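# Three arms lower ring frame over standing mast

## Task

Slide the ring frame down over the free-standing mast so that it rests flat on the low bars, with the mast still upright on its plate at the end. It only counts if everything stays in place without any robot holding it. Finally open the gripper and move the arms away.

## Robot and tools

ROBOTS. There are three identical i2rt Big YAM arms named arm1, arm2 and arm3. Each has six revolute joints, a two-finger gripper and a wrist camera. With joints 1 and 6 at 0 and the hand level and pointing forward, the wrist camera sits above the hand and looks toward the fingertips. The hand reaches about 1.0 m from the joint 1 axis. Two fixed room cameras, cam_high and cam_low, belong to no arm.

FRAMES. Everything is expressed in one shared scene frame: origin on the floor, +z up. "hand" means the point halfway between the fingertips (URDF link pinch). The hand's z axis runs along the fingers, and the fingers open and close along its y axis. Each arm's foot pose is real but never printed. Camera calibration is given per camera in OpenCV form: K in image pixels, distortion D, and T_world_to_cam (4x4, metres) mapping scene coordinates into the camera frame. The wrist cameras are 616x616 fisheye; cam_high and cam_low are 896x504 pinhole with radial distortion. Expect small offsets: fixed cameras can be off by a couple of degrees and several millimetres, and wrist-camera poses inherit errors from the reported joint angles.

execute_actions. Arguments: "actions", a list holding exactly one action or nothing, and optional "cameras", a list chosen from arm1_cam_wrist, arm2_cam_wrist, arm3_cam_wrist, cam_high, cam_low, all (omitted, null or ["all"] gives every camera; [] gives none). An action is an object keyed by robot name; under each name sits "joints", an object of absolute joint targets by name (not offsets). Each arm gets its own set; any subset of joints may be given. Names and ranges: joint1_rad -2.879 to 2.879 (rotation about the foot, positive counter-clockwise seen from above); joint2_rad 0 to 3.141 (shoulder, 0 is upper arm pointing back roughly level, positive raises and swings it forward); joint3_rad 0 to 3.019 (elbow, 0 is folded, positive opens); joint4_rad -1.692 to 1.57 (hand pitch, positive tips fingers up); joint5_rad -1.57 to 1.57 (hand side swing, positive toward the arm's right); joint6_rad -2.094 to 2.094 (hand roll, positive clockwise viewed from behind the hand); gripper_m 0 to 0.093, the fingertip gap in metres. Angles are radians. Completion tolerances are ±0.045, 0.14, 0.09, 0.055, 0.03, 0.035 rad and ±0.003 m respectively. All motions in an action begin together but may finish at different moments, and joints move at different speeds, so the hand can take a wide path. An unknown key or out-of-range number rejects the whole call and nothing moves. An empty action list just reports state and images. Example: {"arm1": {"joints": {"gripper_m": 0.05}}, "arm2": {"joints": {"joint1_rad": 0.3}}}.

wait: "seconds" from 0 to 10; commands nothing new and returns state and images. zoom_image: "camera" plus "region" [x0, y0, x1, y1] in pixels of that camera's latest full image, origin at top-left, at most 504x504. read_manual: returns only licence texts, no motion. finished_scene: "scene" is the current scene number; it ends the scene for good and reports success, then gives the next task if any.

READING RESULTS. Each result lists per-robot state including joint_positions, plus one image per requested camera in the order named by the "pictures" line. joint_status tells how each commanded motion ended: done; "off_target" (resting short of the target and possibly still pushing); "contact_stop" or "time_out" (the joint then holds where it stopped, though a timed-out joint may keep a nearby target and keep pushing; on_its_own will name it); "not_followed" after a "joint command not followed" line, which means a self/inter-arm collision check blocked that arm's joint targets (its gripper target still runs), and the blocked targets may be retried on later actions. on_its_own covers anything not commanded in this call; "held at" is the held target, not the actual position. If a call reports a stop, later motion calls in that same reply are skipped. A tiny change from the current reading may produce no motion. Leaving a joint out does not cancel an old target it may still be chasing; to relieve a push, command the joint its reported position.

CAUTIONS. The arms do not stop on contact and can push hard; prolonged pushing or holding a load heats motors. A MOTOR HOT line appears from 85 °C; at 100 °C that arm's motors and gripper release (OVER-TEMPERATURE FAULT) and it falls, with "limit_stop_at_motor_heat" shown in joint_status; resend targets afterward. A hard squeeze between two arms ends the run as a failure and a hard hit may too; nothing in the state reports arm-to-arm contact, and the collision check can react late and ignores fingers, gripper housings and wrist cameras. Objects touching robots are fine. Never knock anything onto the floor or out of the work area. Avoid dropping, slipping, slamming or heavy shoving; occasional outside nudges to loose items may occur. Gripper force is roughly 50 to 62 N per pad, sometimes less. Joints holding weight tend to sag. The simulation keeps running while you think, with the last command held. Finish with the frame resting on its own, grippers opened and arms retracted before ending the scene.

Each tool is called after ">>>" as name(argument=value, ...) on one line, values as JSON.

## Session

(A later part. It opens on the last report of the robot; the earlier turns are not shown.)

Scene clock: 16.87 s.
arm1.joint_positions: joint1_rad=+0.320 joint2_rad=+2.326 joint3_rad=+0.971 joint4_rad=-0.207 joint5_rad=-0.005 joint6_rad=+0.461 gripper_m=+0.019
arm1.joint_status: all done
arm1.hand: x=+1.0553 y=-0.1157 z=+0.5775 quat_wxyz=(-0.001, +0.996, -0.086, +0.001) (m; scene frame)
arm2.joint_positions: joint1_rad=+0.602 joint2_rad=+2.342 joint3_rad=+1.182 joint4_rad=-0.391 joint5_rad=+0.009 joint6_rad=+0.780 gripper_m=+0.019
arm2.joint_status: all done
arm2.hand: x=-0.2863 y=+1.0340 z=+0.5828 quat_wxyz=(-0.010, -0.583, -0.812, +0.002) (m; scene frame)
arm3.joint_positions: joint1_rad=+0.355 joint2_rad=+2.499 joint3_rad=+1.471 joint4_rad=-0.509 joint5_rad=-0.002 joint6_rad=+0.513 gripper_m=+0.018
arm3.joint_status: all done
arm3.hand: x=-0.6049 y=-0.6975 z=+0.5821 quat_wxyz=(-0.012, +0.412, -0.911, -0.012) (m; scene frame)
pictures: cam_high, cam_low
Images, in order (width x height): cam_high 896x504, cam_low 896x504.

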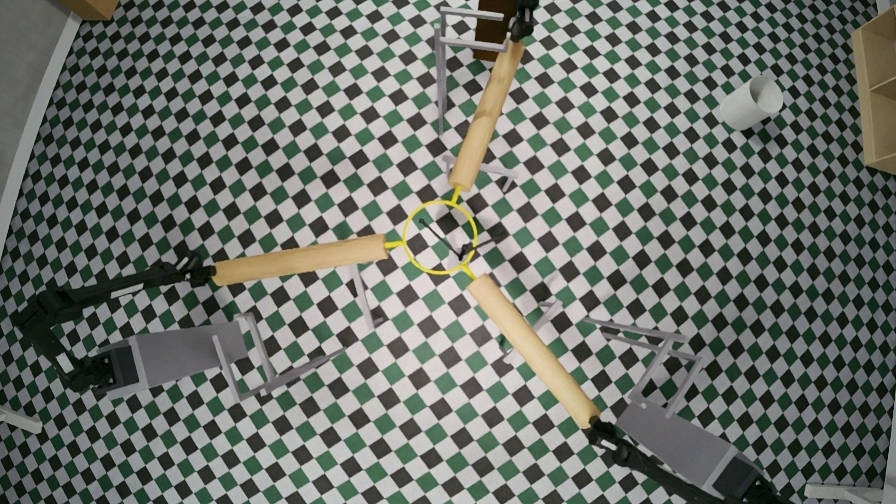

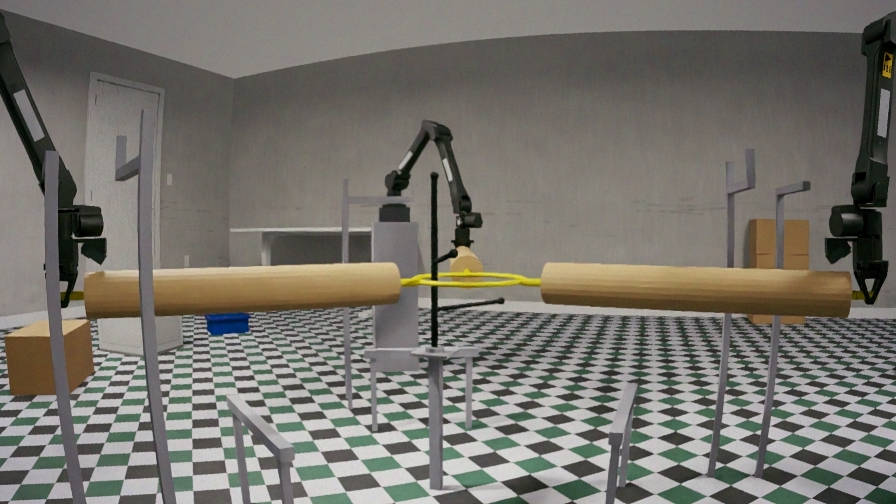

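>>> execute_actions(actions=[{"arm1":{"joints":{"joint2_rad":2.475,"joint3_rad":1.07,"joint4_rad":-0.098}},"arm2":{"joints":{"joint2_rad":2.495,"joint3_rad":1.28,"joint4_rad":-0.297}},"arm3":{"joints":{"joint2_rad":2.64,"joint3_rad":1.57,"joint4_rad":-0.448}}}], cameras=["cam_high"])

>>> execute_actions(actions=[{"arm1":{"joints":{"joint2_rad":2.638,"joint3_rad":1.17,"joint4_rad":-0.038}},"arm2":{"joints":{"joint2_rad":2.646,"joint3_rad":1.372,"joint4_rad":-0.24}},"arm3":{"joints":{"joint2_rad":2.785,"joint3_rad":1.675,"joint4_rad":-0.411}}}], cameras=["cam_high","cam_low"])

Scene clock: 18.10 s.
arm1.joint_positions: joint1_rad=+0.327 joint2_rad=+2.510 joint3_rad=+1.065 joint4_rad=-0.108 joint5_rad=-0.005 joint6_rad=+0.470 gripper_m=+0.019
arm1.joint_status: all done
arm1.hand: x=+1.0513 y=-0.1197 z=+0.5114 quat_wxyz=(+0.001, +0.996, -0.087, -0.003) (m; scene frame)
arm2.joint_positions: joint1_rad=+0.593 joint2_rad=+2.515 joint3_rad=+1.259 joint4_rad=-0.297 joint5_rad=+0.010 joint6_rad=+0.774 gripper_m=+0.019
arm2.joint_status: all done
arm2.hand: x=-0.2887 y=+1.0305 z=+0.5126 quat_wxyz=(-0.009, -0.584, -0.812, +0.003) (m; scene frame)
arm3.joint_positions: joint1_rad=+0.360 joint2_rad=+2.659 joint3_rad=+1.558 joint4_rad=-0.443 joint5_rad=+0.001 joint6_rad=+0.519 gripper_m=+0.018
arm3.joint_status: all done
arm3.hand: x=-0.6077 y=-0.6993 z=+0.5120 quat_wxyz=(-0.011, +0.412, -0.911, -0.009) (m; scene frame)
pictures: cam_high
Images, in order (width x height): cam_high 896x504.

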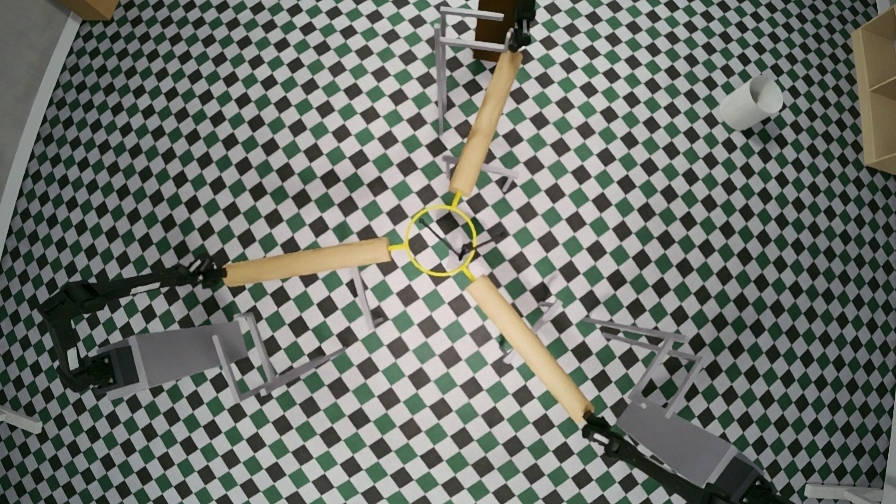

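Scene clock: 19.07 s.
arm1.joint_positions: joint1_rad=+0.329 joint2_rad=+2.672 joint3_rad=+1.169 joint4_rad=-0.048 joint5_rad=-0.006 joint6_rad=+0.471 gripper_m=+0.019
arm1.joint_status: all done
arm1.hand: x=+1.0512 y=-0.1200 z=+0.4512 quat_wxyz=(+0.001, +0.996, -0.087, -0.004) (m; scene frame)
arm2.joint_positions: joint1_rad=+0.593 joint2_rad=+2.664 joint3_rad=+1.353 joint4_rad=-0.241 joint5_rad=+0.011 joint6_rad=+0.773 gripper_m=+0.019
arm2.joint_status: all done
arm2.hand: x=-0.2880 y=+1.0300 z=+0.4534 quat_wxyz=(-0.010, -0.584, -0.812, +0.003) (m; scene frame)
arm3.joint_positions: joint1_rad=+0.360 joint2_rad=+2.800 joint3_rad=+1.665 joint4_rad=-0.408 joint5_rad=-0.001 joint6_rad=+0.519 gripper_m=+0.018
arm3.joint_status: all done
arm3.hand: x=-0.6074 y=-0.6983 z=+0.4533 quat_wxyz=(-0.011, +0.412, -0.911, -0.010) (m; scene frame)
pictures: cam_high, cam_low
Images, in order (width x height): cam_high 896x504, cam_low 896x504.

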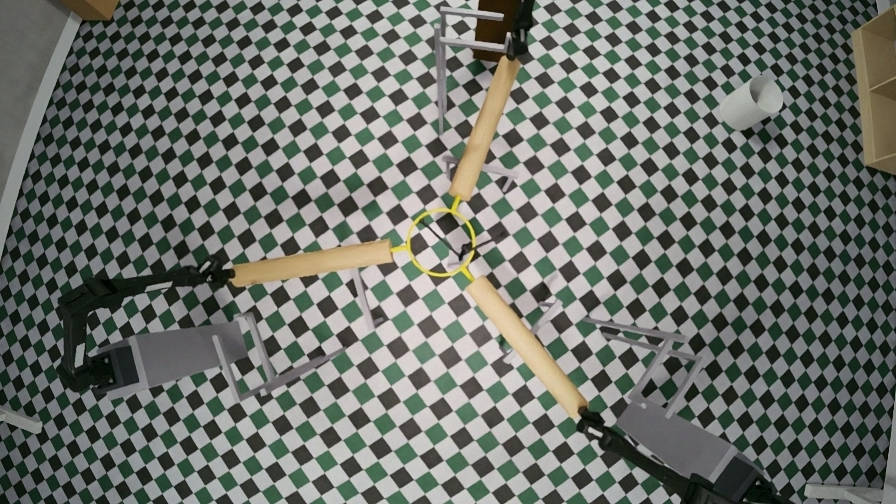

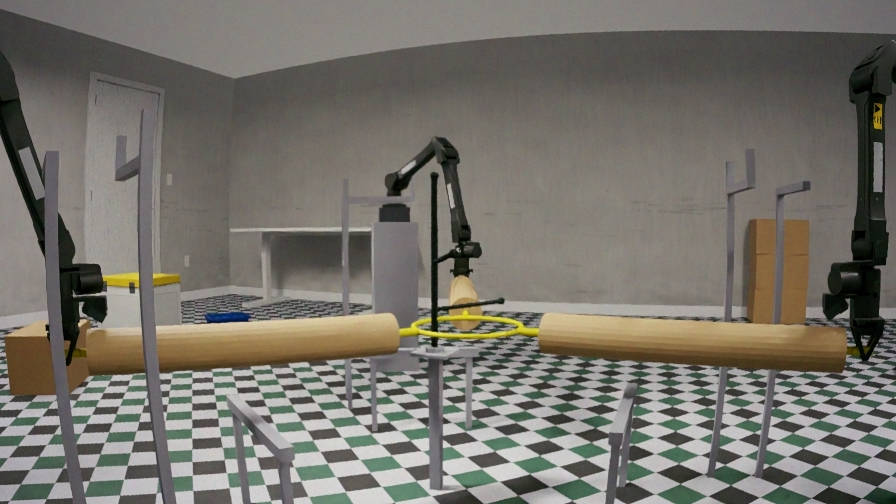

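>>> execute_actions(actions=[{"arm1":{"joints":{"joint1_rad":0.477,"joint2_rad":2.69,"joint3_rad":1.418,"joint4_rad":-0.276,"joint6_rad":0.625}},"arm2":{"joints":{"joint1_rad":0.378,"joint2_rad":2.662,"joint3_rad":1.38,"joint4_rad":-0.268,"joint6_rad":0.55}},"arm3":{"joints":{"joint1_rad":0.437,"joint2_rad":2.708,"joint3_rad":1.315,"joint4_rad":-0.147,"joint6_rad":0.602}}}], cameras=["cam_high"])

>>> execute_actions(actions=[{"arm1":{"joints":{"joint2_rad":2.875,"joint3_rad":1.574,"joint4_rad":-0.232}},"arm2":{"joints":{"joint2_rad":2.845,"joint3_rad":1.533,"joint4_rad":-0.22}},"arm3":{"joints":{"joint2_rad":2.909,"joint3_rad":1.484,"joint4_rad":-0.128}}}], cameras=["cam_high","cam_low"])

Scene clock: 20.57 s.
arm1.joint_positions: joint1_rad=+0.485 joint2_rad=+2.711 joint3_rad=+1.423 joint4_rad=-0.258 joint5_rad=-0.003 joint6_rad=+0.626 gripper_m=+0.019
arm1.joint_status: all done
arm1.hand: x=+0.9979 y=-0.2184 z=+0.4495 quat_wxyz=(+0.002, +0.996, -0.086, -0.006) (m; scene frame)
arm2.joint_positions: joint1_rad=+0.362 joint2_rad=+2.664 joint3_rad=+1.369 joint4_rad=-0.255 joint5_rad=+0.005 joint6_rad=+0.537 gripper_m=+0.019
arm2.joint_status: all done
arm2.hand: x=-0.3456 y=+0.9326 z=+0.4549 quat_wxyz=(-0.010, -0.582, -0.813, +0.003) (m; scene frame)
arm3.joint_positions: joint1_rad=+0.438 joint2_rad=+2.725 joint3_rad=+1.322 joint4_rad=-0.150 joint5_rad=+0.004 joint6_rad=+0.594 gripper_m=+0.018
arm3.joint_status: all done
arm3.hand: x=-0.6635 y=-0.7962 z=+0.4508 quat_wxyz=(-0.009, +0.413, -0.911, -0.005) (m; scene frame)
pictures: cam_high
Images, in order (width x height): cam_high 896x504.

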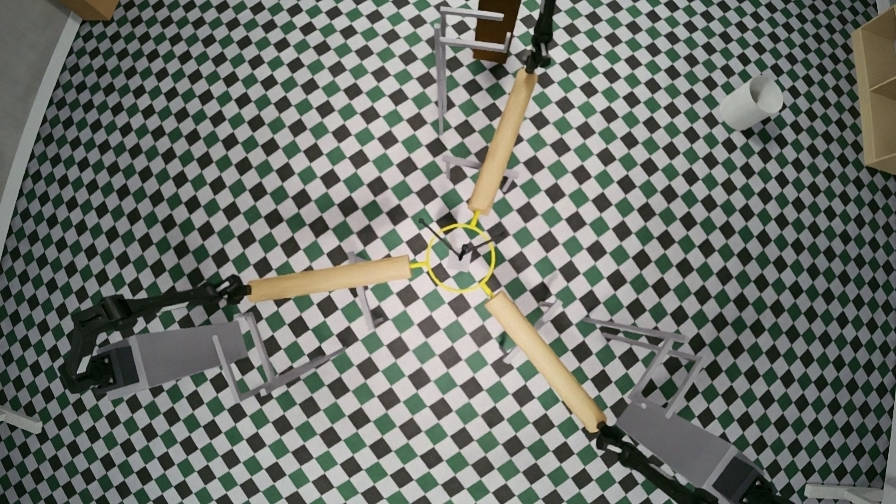

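Scene clock: 21.47 s.
arm1.joint_positions: joint1_rad=+0.483 joint2_rad=+2.900 joint3_rad=+1.577 joint4_rad=-0.225 joint5_rad=-0.003 joint6_rad=+0.625 gripper_m=+0.019
arm1.joint_status: all done
arm1.hand: x=+0.9996 y=-0.2158 z=+0.3745 quat_wxyz=(+0.002, +0.996, -0.087, -0.005) (m; scene frame)
arm2.joint_positions: joint1_rad=+0.369 joint2_rad=+2.858 joint3_rad=+1.526 joint4_rad=-0.216 joint5_rad=+0.008 joint6_rad=+0.545 gripper_m=+0.019
arm2.joint_status: all done
arm2.hand: x=-0.3429 y=+0.9340 z=+0.3781 quat_wxyz=(-0.010, -0.582, -0.813, +0.004) (m; scene frame)
arm3.joint_positions: joint1_rad=+0.435 joint2_rad=+2.918 joint3_rad=+1.497 joint4_rad=-0.129 joint5_rad=+0.004 joint6_rad=+0.593 gripper_m=+0.018
arm3.joint_status: all done
arm3.hand: x=-0.6612 y=-0.7923 z=+0.3764 quat_wxyz=(-0.010, +0.412, -0.911, -0.006) (m; scene frame)
pictures: cam_high, cam_low
Images, in order (width x height): cam_high 896x504, cam_low 896x504.

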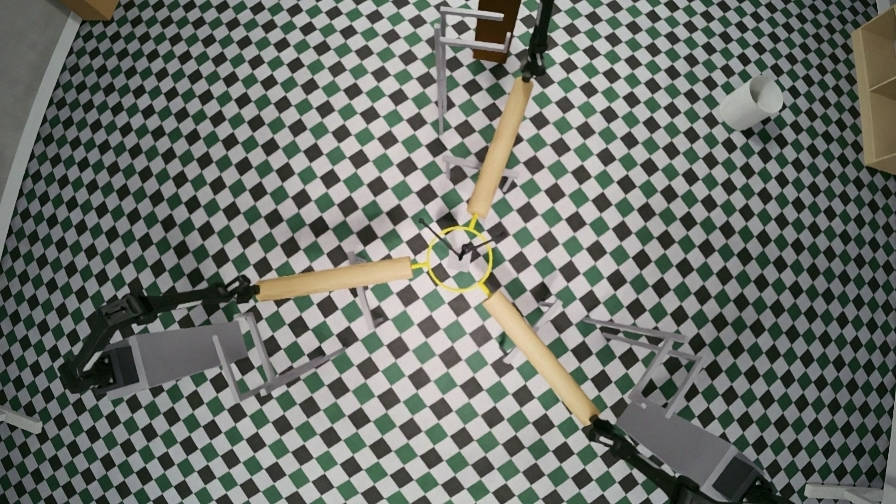

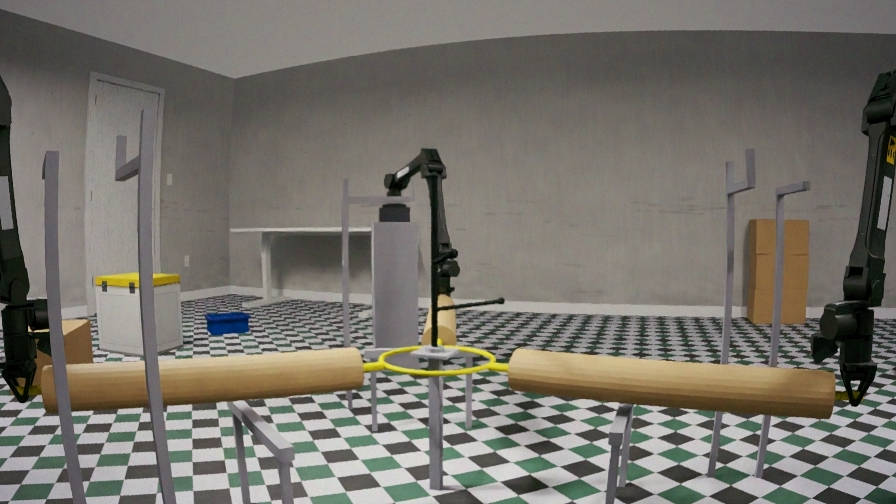

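Expected rest near z≈0.355.

>>> execute_actions(actions=[{"arm1":{"joints":{"joint2_rad":2.945,"joint3_rad":1.628}},"arm2":{"joints":{"joint2_rad":2.92,"joint3_rad":1.59}},"arm3":{"joints":{"joint2_rad":2.98,"joint3_rad":1.545}}}], cameras=["cam_low"])

Scene clock: 22.37 s.
arm1.joint_positions: joint1_rad=+0.483 joint2_rad=+2.953 joint3_rad=+1.630 joint4_rad=-0.225 joint5_rad=-0.004 joint6_rad=+0.625 gripper_m=+0.019
arm1.joint_status: all done
arm1.hand: x=+0.9995 y=-0.2158 z=+0.3540 quat_wxyz=(+0.002, +0.996, -0.087, -0.005) (m; scene frame)
arm2.joint_positions: joint1_rad=+0.369 joint2_rad=+2.918 joint3_rad=+1.583 joint4_rad=-0.216 joint5_rad=+0.007 joint6_rad=+0.545 gripper_m=+0.019
arm2.joint_status: all done
arm2.hand: x=-0.3426 y=+0.9341 z=+0.3549 quat_wxyz=(-0.009, -0.582, -0.813, +0.003) (m; scene frame)
arm3.joint_positions: joint1_rad=+0.435 joint2_rad=+2.977 joint3_rad=+1.556 joint4_rad=-0.129 joint5_rad=+0.004 joint6_rad=+0.593 gripper_m=+0.018
arm3.joint_status: all done
arm3.hand: x=-0.6611 y=-0.7919 z=+0.3537 quat_wxyz=(-0.010, +0.412, -0.911, -0.006) (m; scene frame)
pictures: cam_low
Images, in order (width x height): cam_low 896x504.

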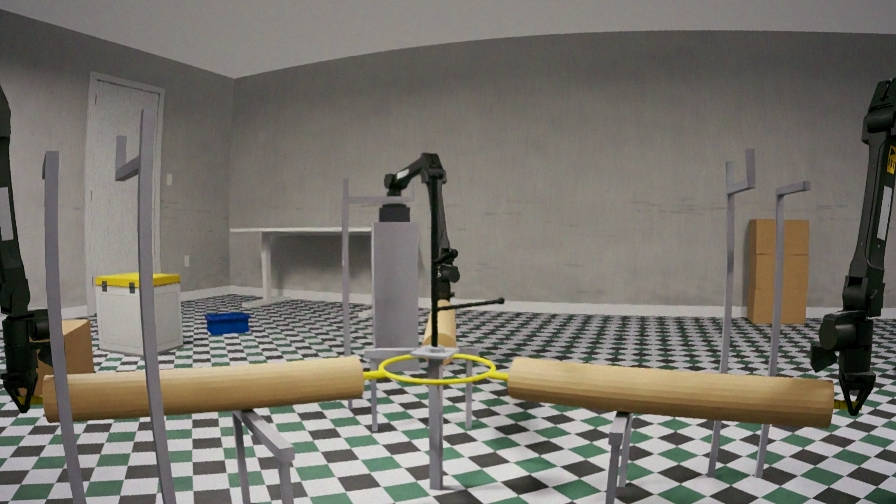

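>>> execute_actions(actions=[{"arm1":{"joints":{"gripper_m":0.06}},"arm2":{"joints":{"gripper_m":0.06}},"arm3":{"joints":{"gripper_m":0.06}}}], cameras=[])

>>> execute_actions(actions=[{"arm1":{"joints":{"joint2_rad":2.6,"joint3_rad":1.26}},"arm2":{"joints":{"joint2_rad":2.57,"joint3_rad":1.22}},"arm3":{"joints":{"joint2_rad":2.63,"joint3_rad":1.19}}}], cameras=["cam_low","cam_high"])

Scene clock: 23.27 s.
arm1.joint_positions: joint1_rad=+0.483 joint2_rad=+2.953 joint3_rad=+1.629 joint4_rad=-0.225 joint5_rad=-0.002 joint6_rad=+0.625 gripper_m=+0.060
arm1.joint_status: all done
arm1.hand: x=+0.9996 y=-0.2155 z=+0.3540 quat_wxyz=(+0.001, +0.996, -0.087, -0.005) (m; scene frame)
arm2.joint_positions: joint1_rad=+0.369 joint2_rad=+2.918 joint3_rad=+1.583 joint4_rad=-0.216 joint5_rad=+0.004 joint6_rad=+0.545 gripper_m=+0.060
arm2.joint_status: all done
arm2.hand: x=-0.3419 y=+0.9345 z=+0.3551 quat_wxyz=(-0.009, -0.582, -0.813, +0.002) (m; scene frame)
arm3.joint_positions: joint1_rad=+0.435 joint2_rad=+2.977 joint3_rad=+1.549 joint4_rad=-0.129 joint5_rad=+0.003 joint6_rad=+0.593 gripper_m=+0.060
arm3.joint_status: all done
arm3.hand: x=-0.6617 y=-0.7959 z=+0.3533 quat_wxyz=(-0.008, +0.412, -0.911, -0.003) (m; scene frame)
pictures: none
No camera images: the call's "cameras" was empty. Leave "cameras" out to get every camera's image.

Scene clock: 24.60 s.
arm1.joint_positions: joint1_rad=+0.483 joint2_rad=+2.590 joint3_rad=+1.260 joint4_rad=-0.226 joint5_rad=-0.002 joint6_rad=+0.625 gripper_m=+0.060
arm1.joint_status: all done
arm1.hand: x=+1.0258 y=-0.2035 z=+0.4900 quat_wxyz=(+0.000, +0.996, -0.087, -0.002) (m; scene frame)
arm2.joint_positions: joint1_rad=+0.369 joint2_rad=+2.547 joint3_rad=+1.223 joint4_rad=-0.216 joint5_rad=+0.004 joint6_rad=+0.545 gripper_m=+0.060
arm2.joint_status: all done
arm2.hand: x=-0.3619 y=+0.9510 z=+0.4942 quat_wxyz=(-0.015, -0.582, -0.813, +0.002) (m; scene frame)
arm3.joint_positions: joint1_rad=+0.435 joint2_rad=+2.616 joint3_rad=+1.193 joint4_rad=-0.129 joint5_rad=+0.003 joint6_rad=+0.593 gripper_m=+0.060
arm3.joint_status: all done
arm3.hand: x=-0.6651 y=-0.8154 z=+0.4901 quat_wxyz=(-0.009, +0.412, -0.911, -0.006) (m; scene frame)
pictures: cam_high, cam_low
Images, in order (width x height): cam_high 896x504, cam_low 896x504.

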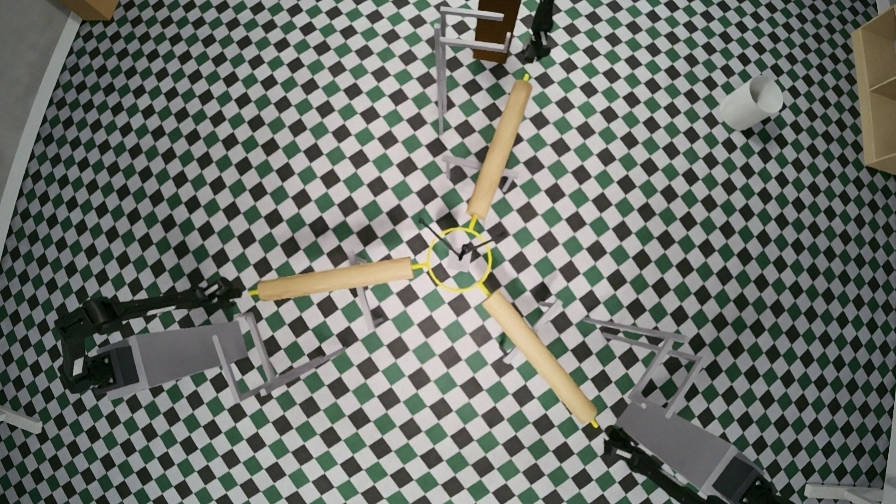

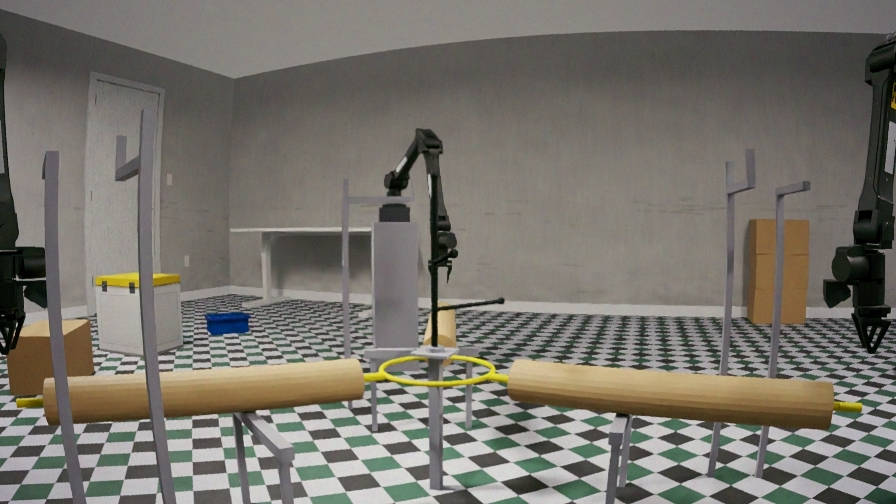

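>>> finished_scene(scene=2)

The scene is finished: the task was done.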